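# Move lab bottle from third shelf to cart's top tray

## Task

Take the laboratory bottle that sits behind the front row on the third shelf of the supply shelving (counting the lowest shelf as the first) and put it into the top tray of the cart, standing upright. Every other item on that third shelf must still be on it at the end, upright and not piled on anything. The bottle must not topple or finish leaning, or the task fails. Release it and move the robot away at the end; anything that stays in place only because the robot holds it does not count.

## Robot and tools

ROBOT. A LinearBot: a base that can drive in any direction, a column about 1.75 m high, and a carriage that rides 1.0 m up and down it (lift_m). The carriage holds two identical six-joint arms, left and right, each with a two-finger gripper. Arm bases sit roughly 0.57 m + lift_m above the floor; carriage parts hang about 0.15 m lower. A hand reaches 0.78 m from its shoulder but only about 0.38 m below its arm base. The hand is roughly 0.16 m long, 0.1 m wide, 0.14 m when open. Parked arm joints 1-6: 0, 0.05, 0.05, 1.45, 0, 0; parked, the robot is about 0.95 m wide and 0.7 m long. The weak wheel motors (2 N m) stop on contact easily.

CAMERAS. carriage_camera is fixed on the carriage, facing forward and tilted about 20 degrees down. left_wrist_camera and right_wrist_camera look out past the fingertips. Images are 896x504 pixels.

FRAMES. Base frame: origin on the floor below the base centre; x forward, y left, z up. left_hand and right_hand are reported in it as the midpoint between the finger pads, with quat_wxyz giving the hand's orientation; the hand's z axis runs along the fingers and the fingers open along its y axis. An upward-pointing hand with joints 1, 5, 6 at 0 reads (1, 0, 0, 0). The odometry frame is where the base frame was at scene start; base_odometry counts wheel rotation, so slip looks like travel. Heading is left-positive, -3.142 to 3.142. Hand readings can be off, worse at long reach; a level hand carrying 1 kg droops 10-17 cm.

TOOL execute_actions. Argument actions: a list holding one action or none (empty list just reports state and images). An action may contain base, joints, or both; they start together. base takes exactly one key, each a relative offset from where the base last reported itself: translate_m (metres, forward positive, -2 to 2), strafe_m (metres, left positive, -2 to 2), rotate_rad (radians, counter-clockwise positive, -6.3 to 6.3). joints is a dictionary of absolute targets by name, any subset: lift_m 0 to 1 m; per arm (prefix left_ or right_): joint1_rad -2.617 to 3.054 (yaw about vertical, 0 forward, positive left), joint2_rad 0 to 3.141 (shoulder: 0 upper arm back and level, 1.57 vertical, 3.14 forward and level), joint3_rad 0 to 3.141 (elbow: 0 folded, 3.14 straight), joint4_rad -1.57 to 1.57 (wrist pitch, positive lifts fingertips), joint5_rad -1.57 to 1.57 (wrist yaw, positive swings fingertips to the right, opposite to joint1), joint6_rad -2.094 to 2.094 (roll about the finger axis, positive clockwise viewed from the forearm), gripper_m 0 to 0.093 m (pad gap). No action exceeds 15 s. Omitted joints or base may keep pushing toward earlier targets. cameras: list of camera names or "all"; omitted/null means all, [] means none. Bad keys or out-of-range numbers reject the whole call with no motion. After a reported stop, later motion calls in the same reply are skipped.

OTHER TOOLS. wait(seconds 0-10) lets time pass with no new command and returns state and images. zoom_image(camera, region [x0, y0, x1, y1] in pixels, at most 504x504) magnifies part of that camera's latest full image. read_manual(section "licences") returns licence text only. finished_scene(scene) closes the current scene irreversibly and reports success; the goal must already hold steadily. Replying without a tool call ends everything.

RESULTS. base_status and joint_status: "done" (base: wheels turned the full amount, even if slipping; a 1-2 mm move may stop short yet say done), "off_target" (rests away from target, maybe still pushing; normal for a gripper holding something), "contact_stop" or "time_out" (target dropped, holds in place). "joint command not followed" with a cause line means a self-collision check blocked that arm's targets (gripper still obeyed); such targets may be retried on later actions. To untangle, first move only the blocked arm well away, then the other in a later call. on_its_own lists what moved uncommanded; "held at" is a held target, not a position. motor_effort gives percent of maximum (peak in brackets), noisy and biased; a falling lift effort while lowering means a hand rests on something; a high drive_wheels at rest means the base is pressing. Joint torque lines are raw drive output with offsets. "Motor temperatures" lists per-arm joint values; MOTOR HOT from 75 °C, OVER-TEMPERATURE FAULT at 90 °C (arm paused 10 s) or 100 °C (arm goes limp and falls); affected keys show "limit_stop_at_motor_heat" and must be resent. Stretched-out arms heat fast even unloaded. "ARM HIT" means an arm struck the robot hard.

CAUTIONS. The robot can tip over and never recover: riskiest with carriage high, arms extended, loads held, pulling, or abrupt stops; about 1.5 kg per hand with both arms forward can topple it. Only images reveal a lean. Contact stops arrive late; the base may roll another 0.3 m after an arm touches something, and arms have no contact stop at all (a blocked arm keeps pushing and snaps to target when freed). After an obstacle stops a drive, back off about 0.2 m along the same path (or turn back), repeating once if still pressed. Do not drive under table edges the column could hit, and never reverse into one. Keep the arms from striking or squeezing each other. Gripper pad force is about 45-60 N. Avoid drops, slips, slams and hard pushes; a loose object may occasionally be nudged by the environment.

Each tool is called by a JSON object that holds its "fn" and its "kwargs", one argument or row to a line.

## Session

{"fn": "execute_actions", "kwargs": {
  "actions": [],
  "cameras": ["carriage_camera"]
}}

Scene clock: 0.00 s.
Joint torques (N m, as the arm reports them, + toward a larger angle): no reading
Motor temperatures (°C, as the motors report them): left_arm=[30 33 33 31 29 32] | right_arm=[29 34 37 35 32 32]
base_odometry: x=+0.000 y=+0.000 heading=+0.000 (m, m, rad; odometry frame)
base_status: not commanded
joint_positions: lift_m=+0.299 left_joint1_rad=+0.019 left_joint2_rad=+0.077 left_joint3_rad=+0.024 left_joint4_rad=+1.484 left_joint5_rad=+0.011 left_joint6_rad=+0.012 left_gripper_m=+0.094 right_joint1_rad=+0.022 right_joint2_rad=+0.032 right_joint3_rad=+0.080 right_joint4_rad=+1.439 right_joint5_rad=+0.027 right_joint6_rad=+0.024 right_gripper_m=+0.095
joint_status: not commanded
motor_effort: lift_m=+33 drive_wheels=+5 (%)
left_hand: x=+0.3102 y=+0.3421 z=+1.2964 quat_wxyz=(+0.997, +0.005, +0.070, +0.015) (m; base frame)
right_hand: x=+0.2898 y=-0.3475 z=+1.3109 quat_wxyz=(+0.999, +0.014, +0.042, +0.023) (m; base frame)
pictures: carriage_camera
Images, in order (width x height): carriage_camera 896x504.

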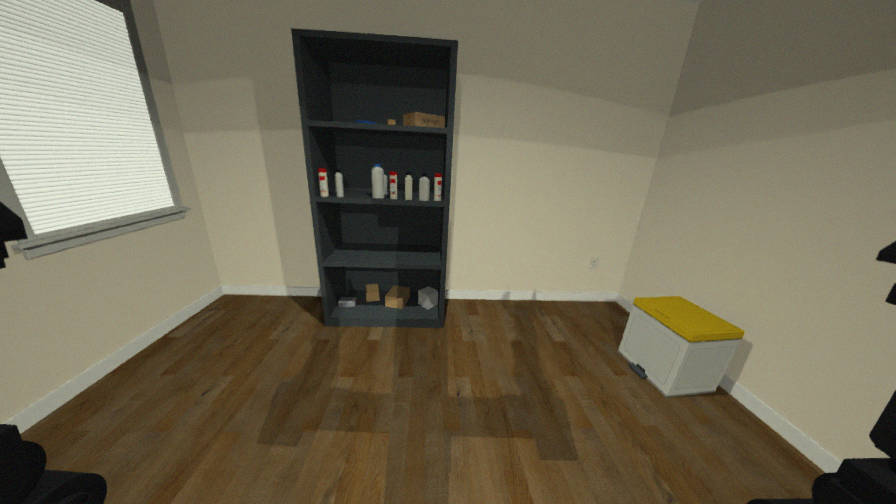

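{"fn": "execute_actions", "kwargs": {
  "actions": [
    {"base":{"strafe_m":0.9}}
  ],
  "cameras": []
}}

{"fn": "execute_actions", "kwargs": {
  "actions": [
    {"base":{"translate_m":1.2},"joints":{"lift_m":0.34,"right_joint1_rad":0,"right_joint2_rad":1.57,"right_joint3_rad":1.57,"right_joint4_rad":-0.6,"right_joint5_rad":-0.05,"right_joint6_rad":0.04,"right_gripper_m":0.07}}
  ],
  "cameras": ["carriage_camera","right_wrist_camera"]
}}

Scene clock: 12.53 s.
Joint torques (N m, as the arm reports them, + toward a larger angle): left_arm=[ 0.29  4.09  6.56 -0.05  0.08  0.08] | right_arm=[-0.44  3.58  6.26 -0.31 -0.04  0.  ]
Motor temperatures (°C, as the motors report them): left_arm=[30 34 34 31 29 32] | right_arm=[29 34 38 35 32 32]
base_odometry: x=+0.001 y=+0.900 heading=-0.001 (m, m, rad; odometry frame)
base_status: done
joint_positions: lift_m=+0.299 left_joint1_rad=+0.019 left_joint2_rad=+0.077 left_joint3_rad=+0.024 left_joint4_rad=+1.484 left_joint5_rad=+0.011 left_joint6_rad=+0.012 left_gripper_m=+0.094 right_joint1_rad=+0.022 right_joint2_rad=+0.032 right_joint3_rad=+0.080 right_joint4_rad=+1.439 right_joint5_rad=+0.027 right_joint6_rad=+0.024 right_gripper_m=+0.095
joint_status: not commanded
motor_effort: lift_m=+33(33) drive_wheels=-5(39) (%)
left_hand: x=+0.3102 y=+0.3421 z=+1.2964 quat_wxyz=(+0.997, +0.005, +0.070, +0.015) (m; base frame)
right_hand: x=+0.2898 y=-0.3475 z=+1.3109 quat_wxyz=(+0.999, +0.014, +0.042, +0.023) (m; base frame)
pictures: none
No camera images: the call's "cameras" was empty. Leave "cameras" out to get every camera's image.

Scene clock: 17.33 s.
Joint torques (N m, as the arm reports them, + toward a larger angle): left_arm=[ 0.23  4.07  6.7  -0.04  0.06  0.  ] | right_arm=[-0.96 -6.17 10.89  2.08 -0.08  0.03]
Motor temperatures (°C, as the motors report them): left_arm=[30 34 34 31 29 32] | right_arm=[29 34 39 36 32 32]
base_odometry: x=+1.201 y=+0.900 heading=+0.000 (m, m, rad; odometry frame)
base_status: done
joint_positions: lift_m=+0.340 left_joint1_rad=+0.019 left_joint2_rad=+0.077 left_joint3_rad=+0.024 left_joint4_rad=+1.485 left_joint5_rad=+0.011 left_joint6_rad=+0.012 left_gripper_m=+0.094 right_joint1_rad=+0.008 right_joint2_rad=+1.562 right_joint3_rad=+1.536 right_joint4_rad=-0.601 right_joint5_rad=-0.045 right_joint6_rad=+0.037 right_gripper_m=+0.070
joint_status: all done
motor_effort: lift_m=+34(43) drive_wheels=-5(36) (%)
left_hand: x=+0.3100 y=+0.3421 z=+1.3370 quat_wxyz=(+0.997, +0.005, +0.070, +0.015) (m; base frame)
right_hand: x=+0.7341 y=-0.3320 z=+1.1998 quat_wxyz=(+0.454, +0.003, +0.891, +0.030) (m; base frame)
pictures: carriage_camera, right_wrist_camera
Images, in order (width x height): carriage_camera 896x504, right_wrist_camera 896x504.

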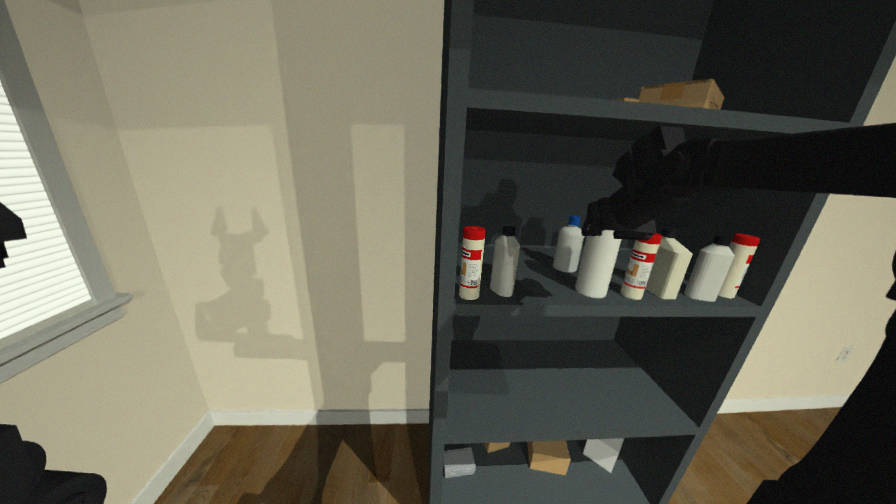

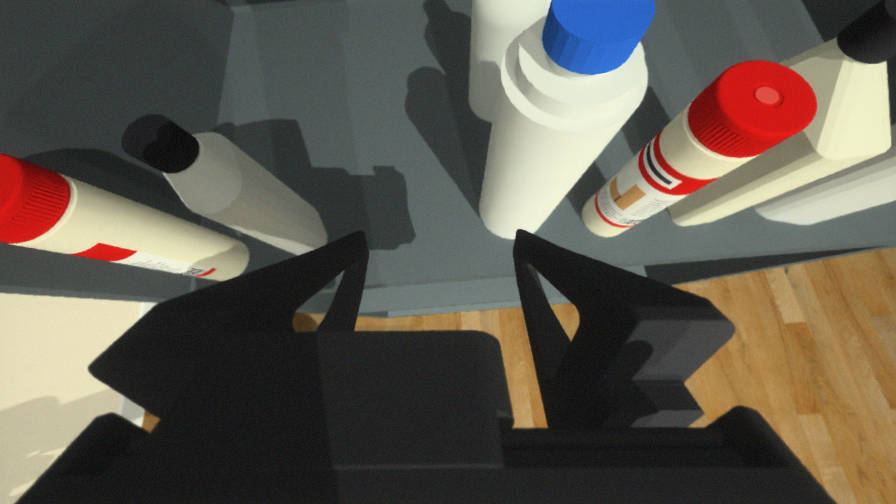

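{"fn": "execute_actions", "kwargs": {
  "actions": [
    {"base":{"strafe_m":0.32},"joints":{"right_joint1_rad":-0.6,"lift_m":0.35}}
  ],
  "cameras": ["right_wrist_camera"]
}}

{"fn": "execute_actions", "kwargs": {
  "actions": [
    {"base":{"translate_m":0.34}}
  ],
  "cameras": ["carriage_camera","right_wrist_camera"]
}}

Scene clock: 29.57 s.
Joint torques (N m, as the arm reports them, + toward a larger angle): left_arm=[ 0.15  3.97  6.5  -0.11  0.04  0.03] | right_arm=[-0.39 -6.46 10.15  2.13 -0.07  0.02]
Motor temperatures (°C, as the motors report them): left_arm=[30 35 35 31 29 32] | right_arm=[29 36 41 38 32 32]
base_odometry: x=+1.201 y=+1.221 heading=+0.000 (m, m, rad; odometry frame)
base_status: done
joint_positions: lift_m=+0.350 left_joint1_rad=+0.019 left_joint2_rad=+0.077 left_joint3_rad=+0.024 left_joint4_rad=+1.484 left_joint5_rad=+0.011 left_joint6_rad=+0.012 left_gripper_m=+0.094 right_joint1_rad=-0.602 right_joint2_rad=+1.566 right_joint3_rad=+1.546 right_joint4_rad=-0.603 right_joint5_rad=-0.047 right_joint6_rad=+0.037 right_gripper_m=+0.070
joint_status: all done
motor_effort: lift_m=+33(43) drive_wheels=-2(36) (%)
left_hand: x=+0.3101 y=+0.3421 z=+1.3472 quat_wxyz=(+0.997, +0.005, +0.070, +0.015) (m; base frame)
right_hand: x=+0.6584 y=-0.5995 z=+1.2125 quat_wxyz=(+0.444, +0.269, +0.848, -0.107) (m; base frame)
pictures: right_wrist_camera
Images, in order (width x height): right_wrist_camera 896x504.

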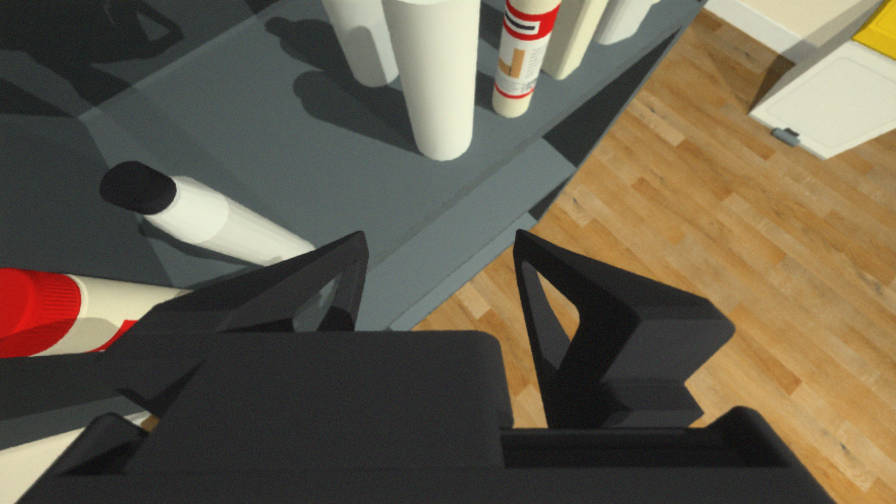

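Scene clock: 32.30 s.
Joint torques (N m, as the arm reports them, + toward a larger angle): left_arm=[ 0.03  4.21  6.49 -0.09  0.04  0.03] | right_arm=[-0.47 -6.54 10.19  2.12 -0.05  0.06]
Motor temperatures (°C, as the motors report them): left_arm=[30 35 35 31 29 32] | right_arm=[29 36 41 38 32 32]
base_odometry: x=+1.541 y=+1.221 heading=+0.001 (m, m, rad; odometry frame)
base_status: done
joint_positions: lift_m=+0.350 left_joint1_rad=+0.019 left_joint2_rad=+0.077 left_joint3_rad=+0.024 left_joint4_rad=+1.483 left_joint5_rad=+0.011 left_joint6_rad=+0.012 left_gripper_m=+0.094 right_joint1_rad=-0.602 right_joint2_rad=+1.566 right_joint3_rad=+1.546 right_joint4_rad=-0.603 right_joint5_rad=-0.047 right_joint6_rad=+0.037 right_gripper_m=+0.070
joint_status: not commanded
motor_effort: lift_m=+34(34) drive_wheels=-5(31) (%)
left_hand: x=+0.3102 y=+0.3421 z=+1.3472 quat_wxyz=(+0.997, +0.005, +0.070, +0.015) (m; base frame)
right_hand: x=+0.6584 y=-0.5995 z=+1.2125 quat_wxyz=(+0.444, +0.269, +0.848, -0.107) (m; base frame)
pictures: carriage_camera, right_wrist_camera
Images, in order (width x height): carriage_camera 896x504, right_wrist_camera 896x504.

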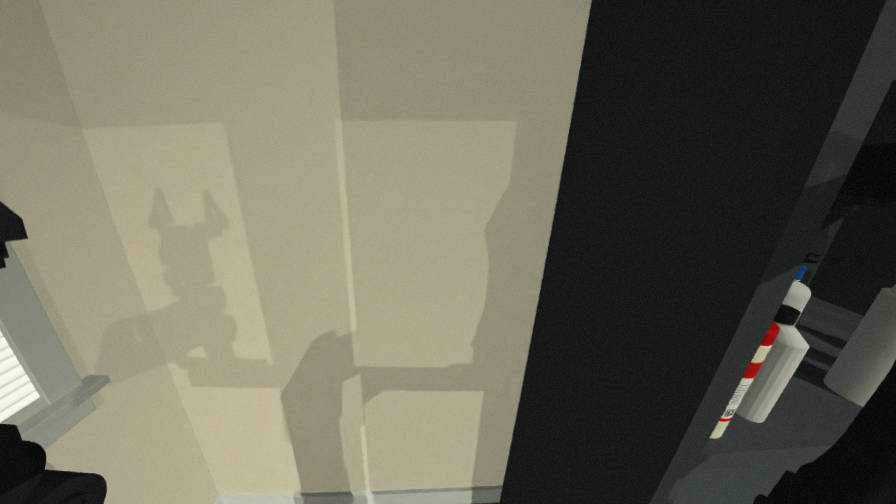

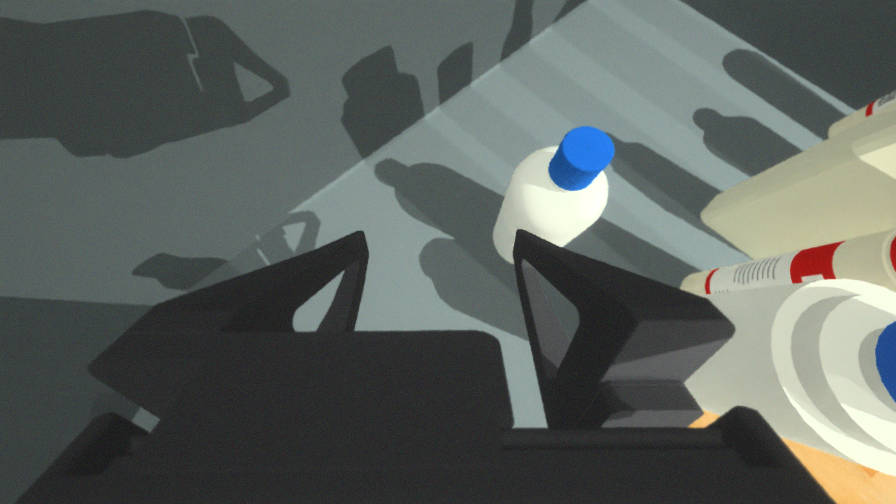

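{"fn": "execute_actions", "kwargs": {
  "actions": [
    {"base":{"strafe_m":-0.122}}
  ],
  "cameras": []
}}

{"fn": "execute_actions", "kwargs": {
  "actions": [
    {"base":{"translate_m":0.016},"joints":{"lift_m":0.325}}
  ],
  "cameras": ["carriage_camera","right_wrist_camera"]
}}

Scene clock: 39.50 s.
Joint torques (N m, as the arm reports them, + toward a larger angle): left_arm=[-0.01  3.99  6.47 -0.1   0.03  0.09] | right_arm=[-0.25 -6.44 10.12  2.14 -0.07  0.03]
Motor temperatures (°C, as the motors report them): left_arm=[30 35 36 31 29 32] | right_arm=[29 36 42 39 32 32]
base_odometry: x=+1.542 y=+1.099 heading=+0.001 (m, m, rad; odometry frame)
base_status: done
joint_positions: lift_m=+0.350 left_joint1_rad=+0.019 left_joint2_rad=+0.077 left_joint3_rad=+0.024 left_joint4_rad=+1.483 left_joint5_rad=+0.011 left_joint6_rad=+0.012 left_gripper_m=+0.094 right_joint1_rad=-0.602 right_joint2_rad=+1.566 right_joint3_rad=+1.546 right_joint4_rad=-0.603 right_joint5_rad=-0.048 right_joint6_rad=+0.037 right_gripper_m=+0.070
joint_status: not commanded
motor_effort: lift_m=+34(34) drive_wheels=-1(33) (%)
left_hand: x=+0.3102 y=+0.3421 z=+1.3472 quat_wxyz=(+0.997, +0.005, +0.070, +0.015) (m; base frame)
right_hand: x=+0.6584 y=-0.5994 z=+1.2125 quat_wxyz=(+0.444, +0.269, +0.848, -0.107) (m; base frame)
pictures: none
No camera images: the call's "cameras" was empty. Leave "cameras" out to get every camera's image.

Scene clock: 40.37 s.
Joint torques (N m, as the arm reports them, + toward a larger angle): left_arm=[ 0.16  4.06  6.59 -0.1   0.04  0.03] | right_arm=[-0.36 -6.56  9.85  2.17 -0.06  0.04]
Motor temperatures (°C, as the motors report them): left_arm=[30 35 36 31 29 32] | right_arm=[29 36 42 39 32 32]
base_odometry: x=+1.558 y=+1.099 heading=+0.000 (m, m, rad; odometry frame)
base_status: done
joint_positions: lift_m=+0.325 left_joint1_rad=+0.019 left_joint2_rad=+0.077 left_joint3_rad=+0.024 left_joint4_rad=+1.484 left_joint5_rad=+0.011 left_joint6_rad=+0.012 left_gripper_m=+0.094 right_joint1_rad=-0.602 right_joint2_rad=+1.567 right_joint3_rad=+1.550 right_joint4_rad=-0.609 right_joint5_rad=-0.048 right_joint6_rad=+0.037 right_gripper_m=+0.070
joint_status: all done
motor_effort: lift_m=+29(32) drive_wheels=-6(17) (%)
left_hand: x=+0.3100 y=+0.3421 z=+1.3225 quat_wxyz=(+0.997, +0.005, +0.070, +0.015) (m; base frame)
right_hand: x=+0.6582 y=-0.5991 z=+1.1878 quat_wxyz=(+0.443, +0.269, +0.849, -0.106) (m; base frame)
pictures: carriage_camera, right_wrist_camera
Images, in order (width x height): carriage_camera 896x504, right_wrist_camera 896x504.

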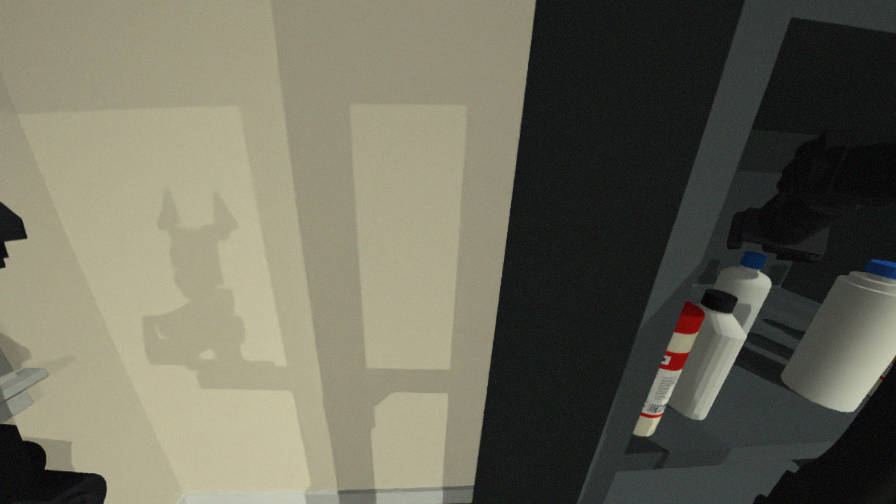

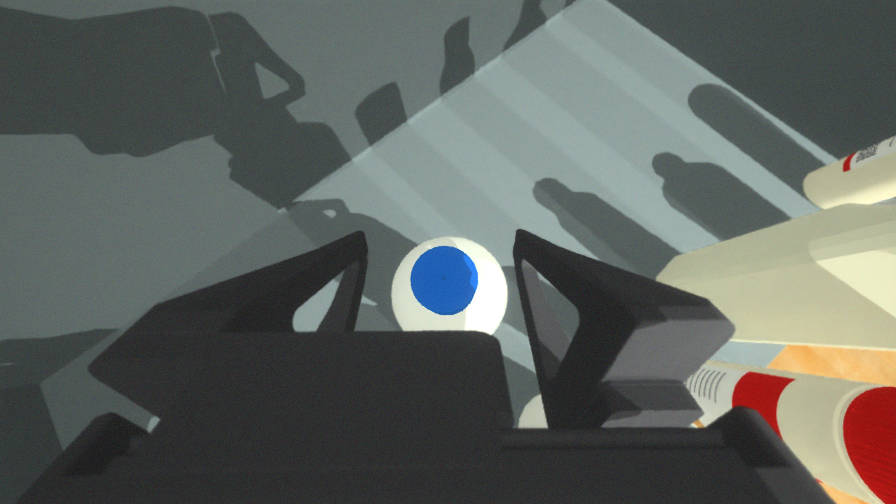

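{"fn": "execute_actions", "kwargs": {
  "actions": [
    {"base":{"translate_m":-0.005},"joints":{"lift_m":0.295}}
  ],
  "cameras": ["right_wrist_camera"]
}}

{"fn": "execute_actions", "kwargs": {
  "actions": [
    {"joints":{"right_gripper_m":0.0}}
  ],
  "cameras": []
}}

{"fn": "execute_actions", "kwargs": {
  "actions": [
    {"joints":{"lift_m":0.35,"right_joint4_rad":-0.53}}
  ],
  "cameras": ["carriage_camera"]
}}

{"fn": "execute_actions", "kwargs": {
  "actions": [
    {"base":{"strafe_m":0.118}}
  ],
  "cameras": ["right_wrist_camera"]
}}

{"fn": "execute_actions", "kwargs": {
  "actions": [
    {"base":{"translate_m":-0.6}}
  ],
  "cameras": ["carriage_camera"]
}}

{"fn": "execute_actions", "kwargs": {
  "actions": [
    {"base":{"rotate_rad":-1.9}}
  ],
  "cameras": ["carriage_camera"]
}}

Scene clock: 47.93 s.
Joint torques (N m, as the arm reports them, + toward a larger angle): left_arm=[ 0.16  3.9   6.56 -0.05  0.06  0.02] | right_arm=[-0.47 -6.54  9.8   2.2  -0.03  0.03]
Motor temperatures (°C, as the motors report them): left_arm=[30 35 36 31 29 32] | right_arm=[29 37 43 40 32 32]
base_odometry: x=+1.553 y=+1.099 heading=+0.001 (m, m, rad; odometry frame)
base_status: done
joint_positions: lift_m=+0.295 left_joint1_rad=+0.019 left_joint2_rad=+0.077 left_joint3_rad=+0.024 left_joint4_rad=+1.483 left_joint5_rad=+0.011 left_joint6_rad=+0.012 left_gripper_m=+0.094 right_joint1_rad=-0.602 right_joint2_rad=+1.567 right_joint3_rad=+1.550 right_joint4_rad=-0.609 right_joint5_rad=-0.049 right_joint6_rad=+0.037 right_gripper_m=+0.070
joint_status: all done
motor_effort: lift_m=+29(29) drive_wheels=+6(19) (%)
left_hand: x=+0.3102 y=+0.3421 z=+1.2925 quat_wxyz=(+0.997, +0.005, +0.070, +0.015) (m; base frame)
right_hand: x=+0.6583 y=-0.5991 z=+1.1579 quat_wxyz=(+0.443, +0.269, +0.849, -0.106) (m; base frame)
pictures: right_wrist_camera
Images, in order (width x height): right_wrist_camera 896x504.

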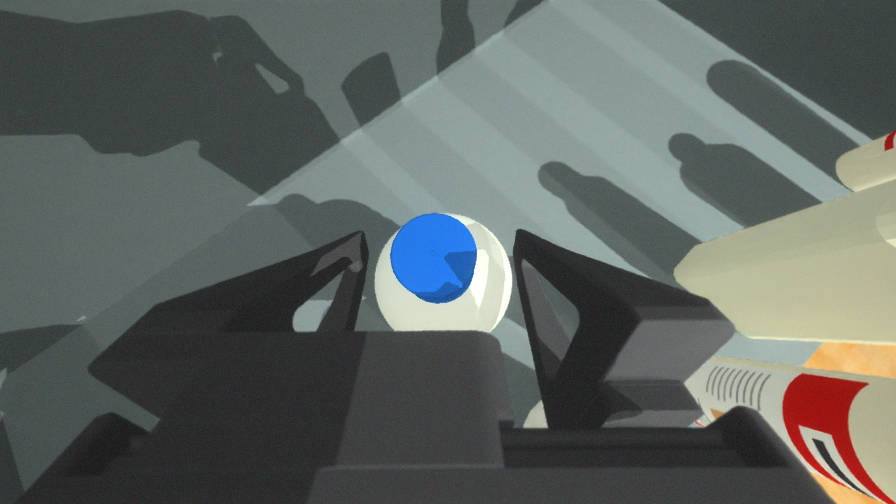

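Scene clock: 48.60 s.
Joint torques (N m, as the arm reports them, + toward a larger angle): left_arm=[-0.02  3.93  6.76 -0.06  0.    0.  ] | right_arm=[-0.4  -6.47  9.86  2.14 -0.08  0.08]
Motor temperatures (°C, as the motors report them): left_arm=[30 35 36 31 29 32] | right_arm=[29 37 43 40 32 32]
base_odometry: x=+1.553 y=+1.099 heading=+0.001 (m, m, rad; odometry frame)
base_status: not commanded
joint_positions: lift_m=+0.295 left_joint1_rad=+0.019 left_joint2_rad=+0.077 left_joint3_rad=+0.024 left_joint4_rad=+1.483 left_joint5_rad=+0.011 left_joint6_rad=+0.012 left_gripper_m=+0.094 right_joint1_rad=-0.602 right_joint2_rad=+1.567 right_joint3_rad=+1.550 right_joint4_rad=-0.605 right_joint5_rad=-0.046 right_joint6_rad=+0.034 right_gripper_m=+0.030
joint_status: right_gripper_m off_target (ended at +0.030, target +0.000)
motor_effort: lift_m=+30(29) drive_wheels=+5(7) (%)
left_hand: x=+0.3102 y=+0.3421 z=+1.2925 quat_wxyz=(+0.997, +0.005, +0.070, +0.015) (m; base frame)
right_hand: x=+0.6585 y=-0.5998 z=+1.1586 quat_wxyz=(+0.444, +0.268, +0.848, -0.108) (m; base frame)
pictures: none
No camera images: the call's "cameras" was empty. Leave "cameras" out to get every camera's image.

Scene clock: 49.37 s.
Joint torques (N m, as the arm reports them, + toward a larger angle): left_arm=[ 0.08  3.96  6.52 -0.06  0.1   0.04] | right_arm=[-0.39 -8.37  9.74  2.83 -0.09  0.03]
Motor temperatures (°C, as the motors report them): left_arm=[30 35 36 31 29 32] | right_arm=[29 37 43 40 32 32]
base_odometry: x=+1.553 y=+1.099 heading=+0.001 (m, m, rad; odometry frame)
base_status: not commanded
joint_positions: lift_m=+0.350 left_joint1_rad=+0.019 left_joint2_rad=+0.077 left_joint3_rad=+0.024 left_joint4_rad=+1.483 left_joint5_rad=+0.011 left_joint6_rad=+0.012 left_gripper_m=+0.094 right_joint1_rad=-0.602 right_joint2_rad=+1.588 right_joint3_rad=+1.550 right_joint4_rad=-0.599 right_joint5_rad=-0.047 right_joint6_rad=+0.036 right_gripper_m=+0.030
joint_status: right_joint4_rad off_target (ended at -0.599, target -0.530); the others done
motor_effort: lift_m=+35(43) drive_wheels=-2(7) (%)
left_hand: x=+0.3103 y=+0.3421 z=+1.3471 quat_wxyz=(+0.997, +0.005, +0.071, +0.015) (m; base frame)
right_hand: x=+0.6624 y=-0.6022 z=+1.2047 quat_wxyz=(+0.438, +0.270, +0.851, -0.105) (m; base frame)
pictures: carriage_camera
Images, in order (width x height): carriage_camera 896x504.

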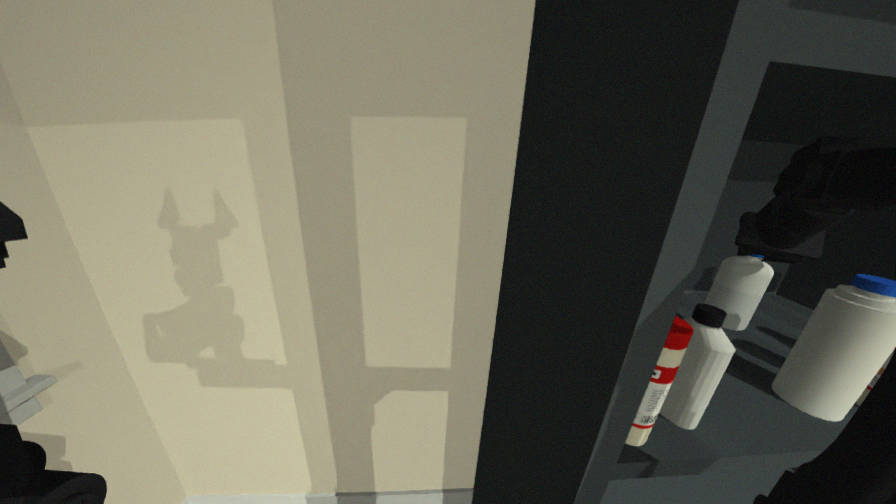

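Scene clock: 51.13 s.
Joint torques (N m, as the arm reports them, + toward a larger angle): left_arm=[ 0.24  4.17  6.62 -0.06  0.09  0.02] | right_arm=[-0.34 -8.34  9.84  2.81 -0.03  0.03]
Motor temperatures (°C, as the motors report them): left_arm=[30 35 36 31 29 32] | right_arm=[29 37 43 41 32 32]
base_odometry: x=+1.553 y=+1.217 heading=+0.000 (m, m, rad; odometry frame)
base_status: done
joint_positions: lift_m=+0.350 left_joint1_rad=+0.019 left_joint2_rad=+0.077 left_joint3_rad=+0.024 left_joint4_rad=+1.483 left_joint5_rad=+0.011 left_joint6_rad=+0.012 left_gripper_m=+0.094 right_joint1_rad=-0.602 right_joint2_rad=+1.588 right_joint3_rad=+1.550 right_joint4_rad=-0.600 right_joint5_rad=-0.049 right_joint6_rad=+0.037 right_gripper_m=+0.030
joint_status: not commanded
motor_effort: lift_m=+35(35) drive_wheels=-1(40) (%)
left_hand: x=+0.3103 y=+0.3421 z=+1.3471 quat_wxyz=(+0.997, +0.005, +0.071, +0.015) (m; base frame)
right_hand: x=+0.6625 y=-0.6019 z=+1.2045 quat_wxyz=(+0.438, +0.270, +0.851, -0.104) (m; base frame)
pictures: right_wrist_camera
Images, in order (width x height): right_wrist_camera 896x504.

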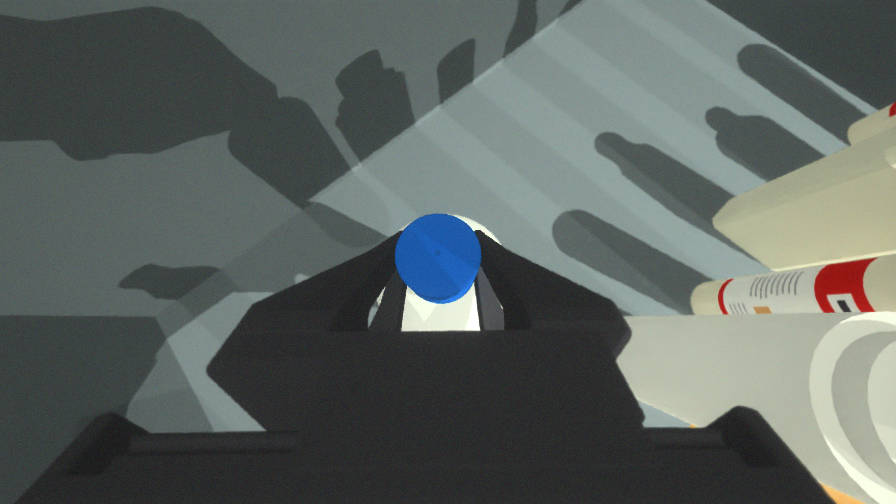

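Scene clock: 54.63 s.
Joint torques (N m, as the arm reports them, + toward a larger angle): left_arm=[ 0.07  4.18  6.57 -0.1   0.07  0.04] | right_arm=[-0.36 -8.35  9.89  2.89 -0.05  0.01]
Motor temperatures (°C, as the motors report them): left_arm=[30 35 36 31 29 32] | right_arm=[29 38 43 42 32 32]
base_odometry: x=+0.953 y=+1.217 heading=+0.000 (m, m, rad; odometry frame)
base_status: done
joint_positions: lift_m=+0.350 left_joint1_rad=+0.019 left_joint2_rad=+0.077 left_joint3_rad=+0.024 left_joint4_rad=+1.483 left_joint5_rad=+0.011 left_joint6_rad=+0.012 left_gripper_m=+0.094 right_joint1_rad=-0.602 right_joint2_rad=+1.588 right_joint3_rad=+1.550 right_joint4_rad=-0.602 right_joint5_rad=-0.049 right_joint6_rad=+0.037 right_gripper_m=+0.030
joint_status: not commanded
motor_effort: lift_m=+35(35) drive_wheels=-1(31) (%)
left_hand: x=+0.3104 y=+0.3421 z=+1.3471 quat_wxyz=(+0.997, +0.005, +0.071, +0.015) (m; base frame)
right_hand: x=+0.6622 y=-0.6017 z=+1.2041 quat_wxyz=(+0.437, +0.270, +0.852, -0.104) (m; base frame)
pictures: carriage_camera
Images, in order (width x height): carriage_camera 896x504.

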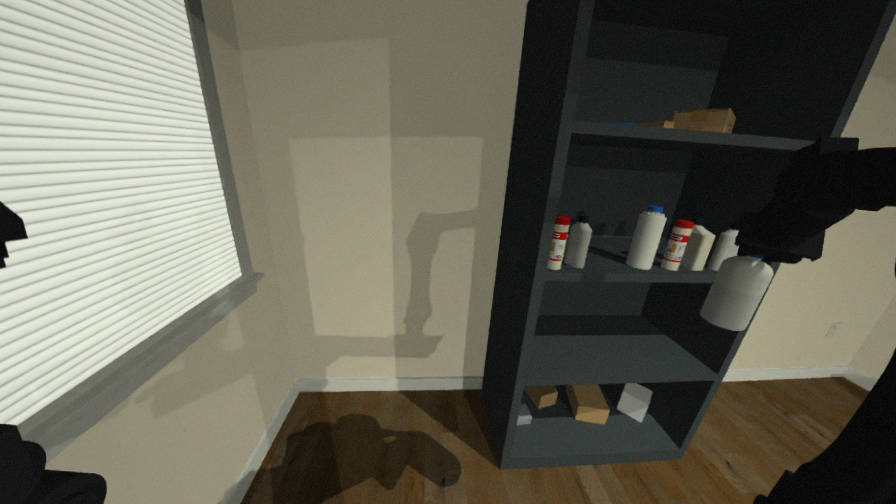

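Scene clock: 58.13 s.
Joint torques (N m, as the arm reports them, + toward a larger angle): left_arm=[ 0.24  4.04  6.66 -0.13  0.02  0.02] | right_arm=[-0.31 -8.38  9.84  2.82 -0.09  0.05]
Motor temperatures (°C, as the motors report them): left_arm=[30 35 37 31 29 32] | right_arm=[29 38 43 42 32 32]
base_odometry: x=+0.953 y=+1.217 heading=-1.899 (m, m, rad; odometry frame)
base_status: done
joint_positions: lift_m=+0.350 left_joint1_rad=+0.019 left_joint2_rad=+0.077 left_joint3_rad=+0.024 left_joint4_rad=+1.481 left_joint5_rad=+0.011 left_joint6_rad=+0.012 left_gripper_m=+0.094 right_joint1_rad=-0.603 right_joint2_rad=+1.588 right_joint3_rad=+1.550 right_joint4_rad=-0.599 right_joint5_rad=-0.044 right_joint6_rad=+0.037 right_gripper_m=+0.030
joint_status: not commanded
motor_effort: lift_m=+34(35) drive_wheels=+13(42) (%)
left_hand: x=+0.3107 y=+0.3422 z=+1.3470 quat_wxyz=(+0.997, +0.005, +0.071, +0.015) (m; base frame)
right_hand: x=+0.6619 y=-0.6030 z=+1.2047 quat_wxyz=(+0.437, +0.271, +0.851, -0.107) (m; base frame)
pictures: carriage_camera
Images, in order (width x height): carriage_camera 896x504.

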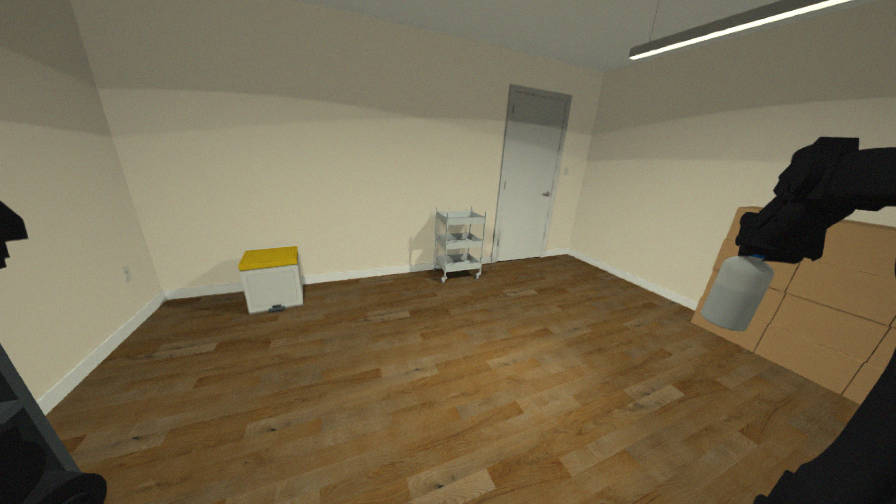

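{"fn": "execute_actions", "kwargs": {
  "actions": [
    {"base":{"translate_m":2.0},"joints":{"lift_m":0.25,"right_joint1_rad":0.3,"right_joint3_rad":1.37,"right_joint4_rad":-0.32}}
  ],
  "cameras": ["carriage_camera","right_wrist_camera"]
}}

Scene clock: 68.07 s.
Joint torques (N m, as the arm reports them, + toward a larger angle): left_arm=[ 0.22  3.91  6.37 -0.09  0.04  0.02] | right_arm=[-0.72 -9.41 10.43  2.93 -0.01  0.01]
Motor temperatures (°C, as the motors report them): left_arm=[30 36 37 31 29 32] | right_arm=[29 40 44 44 32 32]
base_odometry: x=+0.306 y=-0.676 heading=-1.900 (m, m, rad; odometry frame)
base_status: done
joint_positions: lift_m=+0.250 left_joint1_rad=+0.019 left_joint2_rad=+0.077 left_joint3_rad=+0.024 left_joint4_rad=+1.484 left_joint5_rad=+0.011 left_joint6_rad=+0.012 left_gripper_m=+0.094 right_joint1_rad=+0.304 right_joint2_rad=+1.600 right_joint3_rad=+1.345 right_joint4_rad=-0.401 right_joint5_rad=-0.053 right_joint6_rad=+0.039 right_gripper_m=+0.030
joint_status: right_joint4_rad off_target (ended at -0.401, target -0.320); the others done
motor_effort: lift_m=+30(32) drive_wheels=-6(42) (%)
left_hand: x=+0.3101 y=+0.3421 z=+1.2474 quat_wxyz=(+0.997, +0.005, +0.070, +0.015) (m; base frame)
right_hand: x=+0.7211 y=-0.1925 z=+1.0467 quat_wxyz=(+0.431, -0.130, +0.888, +0.099) (m; base frame)
pictures: carriage_camera, right_wrist_camera
Images, in order (width x height): carriage_camera 896x504, right_wrist_camera 896x504.

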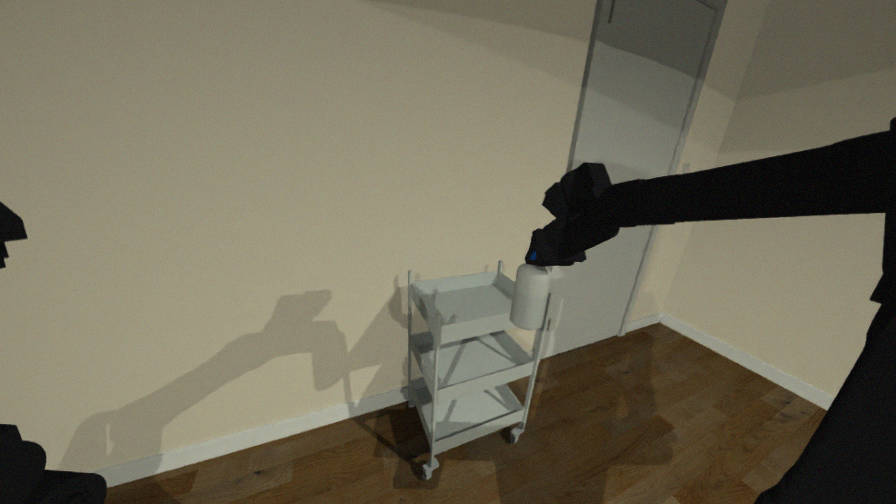

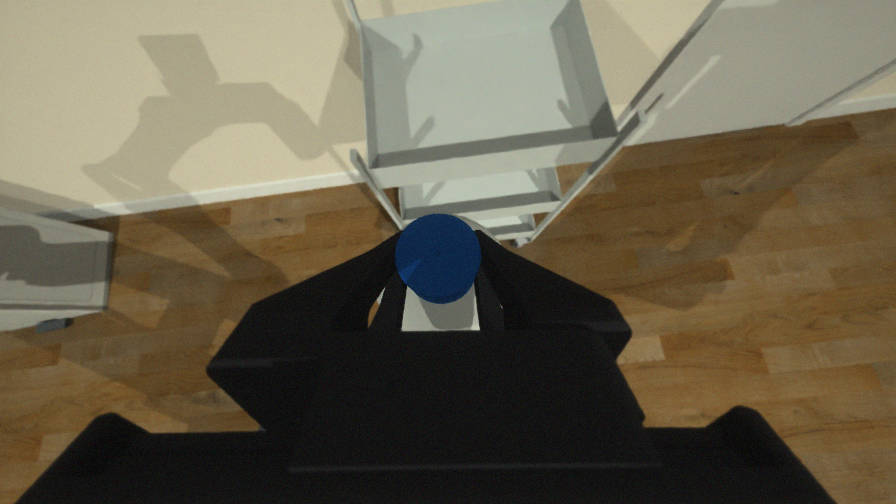

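{"fn": "execute_actions", "kwargs": {
  "actions": [
    {"base":{"translate_m":0.43},"joints":{"lift_m":0.16}}
  ],
  "cameras": ["right_wrist_camera"]
}}

{"fn": "execute_actions", "kwargs": {
  "actions": [
    {"joints":{"lift_m":0.045}}
  ],
  "cameras": []
}}

{"fn": "execute_actions", "kwargs": {
  "actions": [
    {"joints":{"lift_m":0.027}}
  ],
  "cameras": ["carriage_camera"]
}}

Scene clock: 75.93 s.
Joint torques (N m, as the arm reports them, + toward a larger angle): left_arm=[ 0.11  4.09  6.49 -0.04  0.06  0.04] | right_arm=[-0.8  -9.15 10.53  2.93 -0.02  0.02]
Motor temperatures (°C, as the motors report them): left_arm=[30 36 37 31 29 32] | right_arm=[29 41 45 46 32 32]
base_odometry: x=+0.167 y=-1.083 heading=-1.900 (m, m, rad; odometry frame)
base_status: done
joint_positions: lift_m=+0.160 left_joint1_rad=+0.019 left_joint2_rad=+0.077 left_joint3_rad=+0.024 left_joint4_rad=+1.484 left_joint5_rad=+0.011 left_joint6_rad=+0.012 left_gripper_m=+0.094 right_joint1_rad=+0.304 right_joint2_rad=+1.597 right_joint3_rad=+1.345 right_joint4_rad=-0.401 right_joint5_rad=-0.051 right_joint6_rad=+0.039 right_gripper_m=+0.030
joint_status: all done
motor_effort: lift_m=+30(31) drive_wheels=-5(37) (%)
left_hand: x=+0.3100 y=+0.3421 z=+1.1574 quat_wxyz=(+0.997, +0.005, +0.070, +0.015) (m; base frame)
right_hand: x=+0.7209 y=-0.1931 z=+0.9582 quat_wxyz=(+0.432, -0.129, +0.887, +0.098) (m; base frame)
pictures: right_wrist_camera
Images, in order (width x height): right_wrist_camera 896x504.

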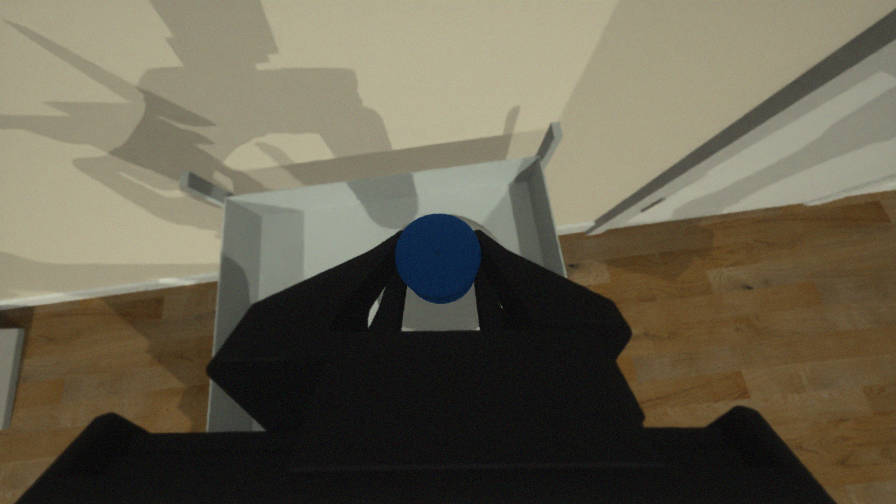

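Scene clock: 76.97 s.
Joint torques (N m, as the arm reports them, + toward a larger angle): left_arm=[ 0.35  3.95  6.65 -0.16  0.07  0.08] | right_arm=[-0.72 -9.14 10.56  2.92 -0.05  0.01]
Motor temperatures (°C, as the motors report them): left_arm=[30 36 37 31 29 32] | right_arm=[29 41 45 46 32 32]
base_odometry: x=+0.167 y=-1.083 heading=-1.900 (m, m, rad; odometry frame)
base_status: not commanded
joint_positions: lift_m=+0.045 left_joint1_rad=+0.019 left_joint2_rad=+0.077 left_joint3_rad=+0.024 left_joint4_rad=+1.484 left_joint5_rad=+0.011 left_joint6_rad=+0.012 left_gripper_m=+0.094 right_joint1_rad=+0.304 right_joint2_rad=+1.597 right_joint3_rad=+1.345 right_joint4_rad=-0.401 right_joint5_rad=-0.050 right_joint6_rad=+0.039 right_gripper_m=+0.030
joint_status: all done
motor_effort: lift_m=+30(32) drive_wheels=+8(6) (%)
left_hand: x=+0.3100 y=+0.3421 z=+1.0424 quat_wxyz=(+0.997, +0.005, +0.070, +0.015) (m; base frame)
right_hand: x=+0.7210 y=-0.1932 z=+0.8433 quat_wxyz=(+0.433, -0.129, +0.887, +0.098) (m; base frame)
pictures: none
No camera images: the call's "cameras" was empty. Leave "cameras" out to get every camera's image.

Scene clock: 77.53 s.
Joint torques (N m, as the arm reports them, + toward a larger angle): left_arm=[ 0.03  4.11  6.72 -0.03  0.09  0.03] | right_arm=[-0.82 -9.02 10.49  2.61 -0.04  0.03]
Motor temperatures (°C, as the motors report them): left_arm=[30 36 37 31 29 32] | right_arm=[29 41 45 46 32 32]
base_odometry: x=+0.167 y=-1.083 heading=-1.900 (m, m, rad; odometry frame)
base_status: not commanded
joint_positions: lift_m=+0.027 left_joint1_rad=+0.019 left_joint2_rad=+0.077 left_joint3_rad=+0.024 left_joint4_rad=+1.483 left_joint5_rad=+0.011 left_joint6_rad=+0.012 left_gripper_m=+0.094 right_joint1_rad=+0.304 right_joint2_rad=+1.596 right_joint3_rad=+1.345 right_joint4_rad=-0.369 right_joint5_rad=-0.051 right_joint6_rad=+0.038 right_gripper_m=+0.030
joint_status: all done
motor_effort: lift_m=+30(29) drive_wheels=-3(7) (%)
left_hand: x=+0.3102 y=+0.3421 z=+1.0245 quat_wxyz=(+0.997, +0.005, +0.070, +0.015) (m; base frame)
right_hand: x=+0.7252 y=-0.1917 z=+0.8322 quat_wxyz=(+0.447, -0.129, +0.879, +0.100) (m; base frame)
pictures: carriage_camera
Images, in order (width x height): carriage_camera 896x504.

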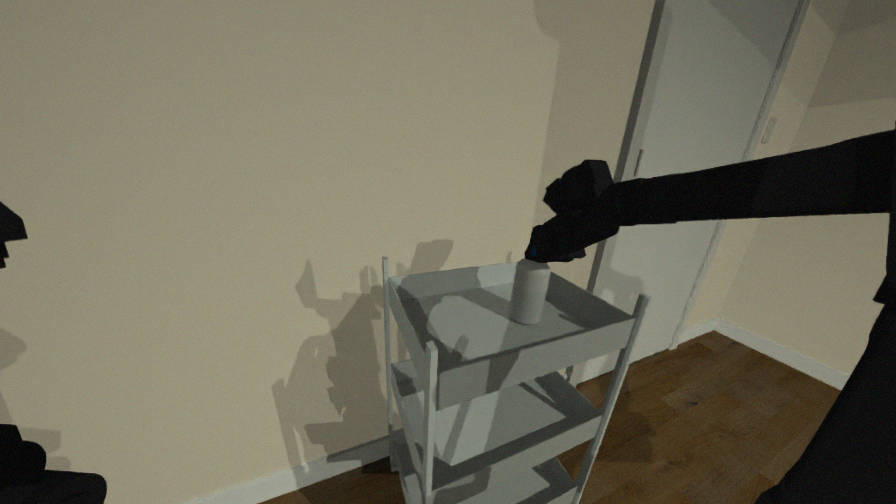

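{"fn": "execute_actions", "kwargs": {
  "actions": [
    {"joints":{"right_gripper_m":0.085}}
  ],
  "cameras": []
}}

{"fn": "execute_actions", "kwargs": {
  "actions": [
    {"base":{"translate_m":-0.3},"joints":{"lift_m":0.2}}
  ],
  "cameras": []
}}

{"fn": "finished_scene", "kwargs": {
  "scene": 2
}}

Scene clock: 81.90 s.
Joint torques (N m, as the arm reports them, + toward a larger angle): left_arm=[ 0.21  3.88  6.5  -0.06  0.03  0.04] | right_arm=[-0.77 -9.06 10.42  2.33 -0.01  0.02]
Motor temperatures (°C, as the motors report them): left_arm=[30 36 37 31 29 32] | right_arm=[29 42 45 46 32 32]
base_odometry: x=+0.167 y=-1.083 heading=-1.900 (m, m, rad; odometry frame)
base_status: not commanded
joint_positions: lift_m=+0.027 left_joint1_rad=+0.019 left_joint2_rad=+0.077 left_joint3_rad=+0.024 left_joint4_rad=+1.483 left_joint5_rad=+0.011 left_joint6_rad=+0.012 left_gripper_m=+0.094 right_joint1_rad=+0.304 right_joint2_rad=+1.596 right_joint3_rad=+1.345 right_joint4_rad=-0.341 right_joint5_rad=-0.052 right_joint6_rad=+0.038 right_gripper_m=+0.085
joint_status: all done
motor_effort: lift_m=+30(29) drive_wheels=-3(4) (%)
left_hand: x=+0.3102 y=+0.3421 z=+1.0245 quat_wxyz=(+0.997, +0.005, +0.070, +0.015) (m; base frame)
right_hand: x=+0.7289 y=-0.1904 z=+0.8379 quat_wxyz=(+0.459, -0.129, +0.873, +0.103) (m; base frame)
pictures: none
No camera images: the call's "cameras" was empty. Leave "cameras" out to get every camera's image.

Scene clock: 84.47 s.
Joint torques (N m, as the arm reports them, + toward a larger angle): left_arm=[ 0.16  3.9   6.7  -0.1   0.05  0.06] | right_arm=[-0.76 -8.42 10.48  2.19 -0.04  0.02]
Motor temperatures (°C, as the motors report them): left_arm=[30 36 37 31 29 32] | right_arm=[29 42 46 45 32 32]
base_odometry: x=+0.264 y=-0.799 heading=-1.901 (m, m, rad; odometry frame)
base_status: done
joint_positions: lift_m=+0.200 left_joint1_rad=+0.019 left_joint2_rad=+0.077 left_joint3_rad=+0.024 left_joint4_rad=+1.481 left_joint5_rad=+0.011 left_joint6_rad=+0.012 left_gripper_m=+0.094 right_joint1_rad=+0.304 right_joint2_rad=+1.587 right_joint3_rad=+1.345 right_joint4_rad=-0.325 right_joint5_rad=-0.051 right_joint6_rad=+0.038 right_gripper_m=+0.085
joint_status: all done
motor_effort: lift_m=+35(42) drive_wheels=-7(42) (%)
left_hand: x=+0.3107 y=+0.3422 z=+1.1970 quat_wxyz=(+0.997, +0.005, +0.071, +0.015) (m; base frame)
right_hand: x=+0.7299 y=-0.1901 z=+1.0176 quat_wxyz=(+0.470, -0.128, +0.867, +0.104) (m; base frame)
pictures: none
No camera images: the call's "cameras" was empty. Leave "cameras" out to get every camera's image.

The scene is finished: the task was done.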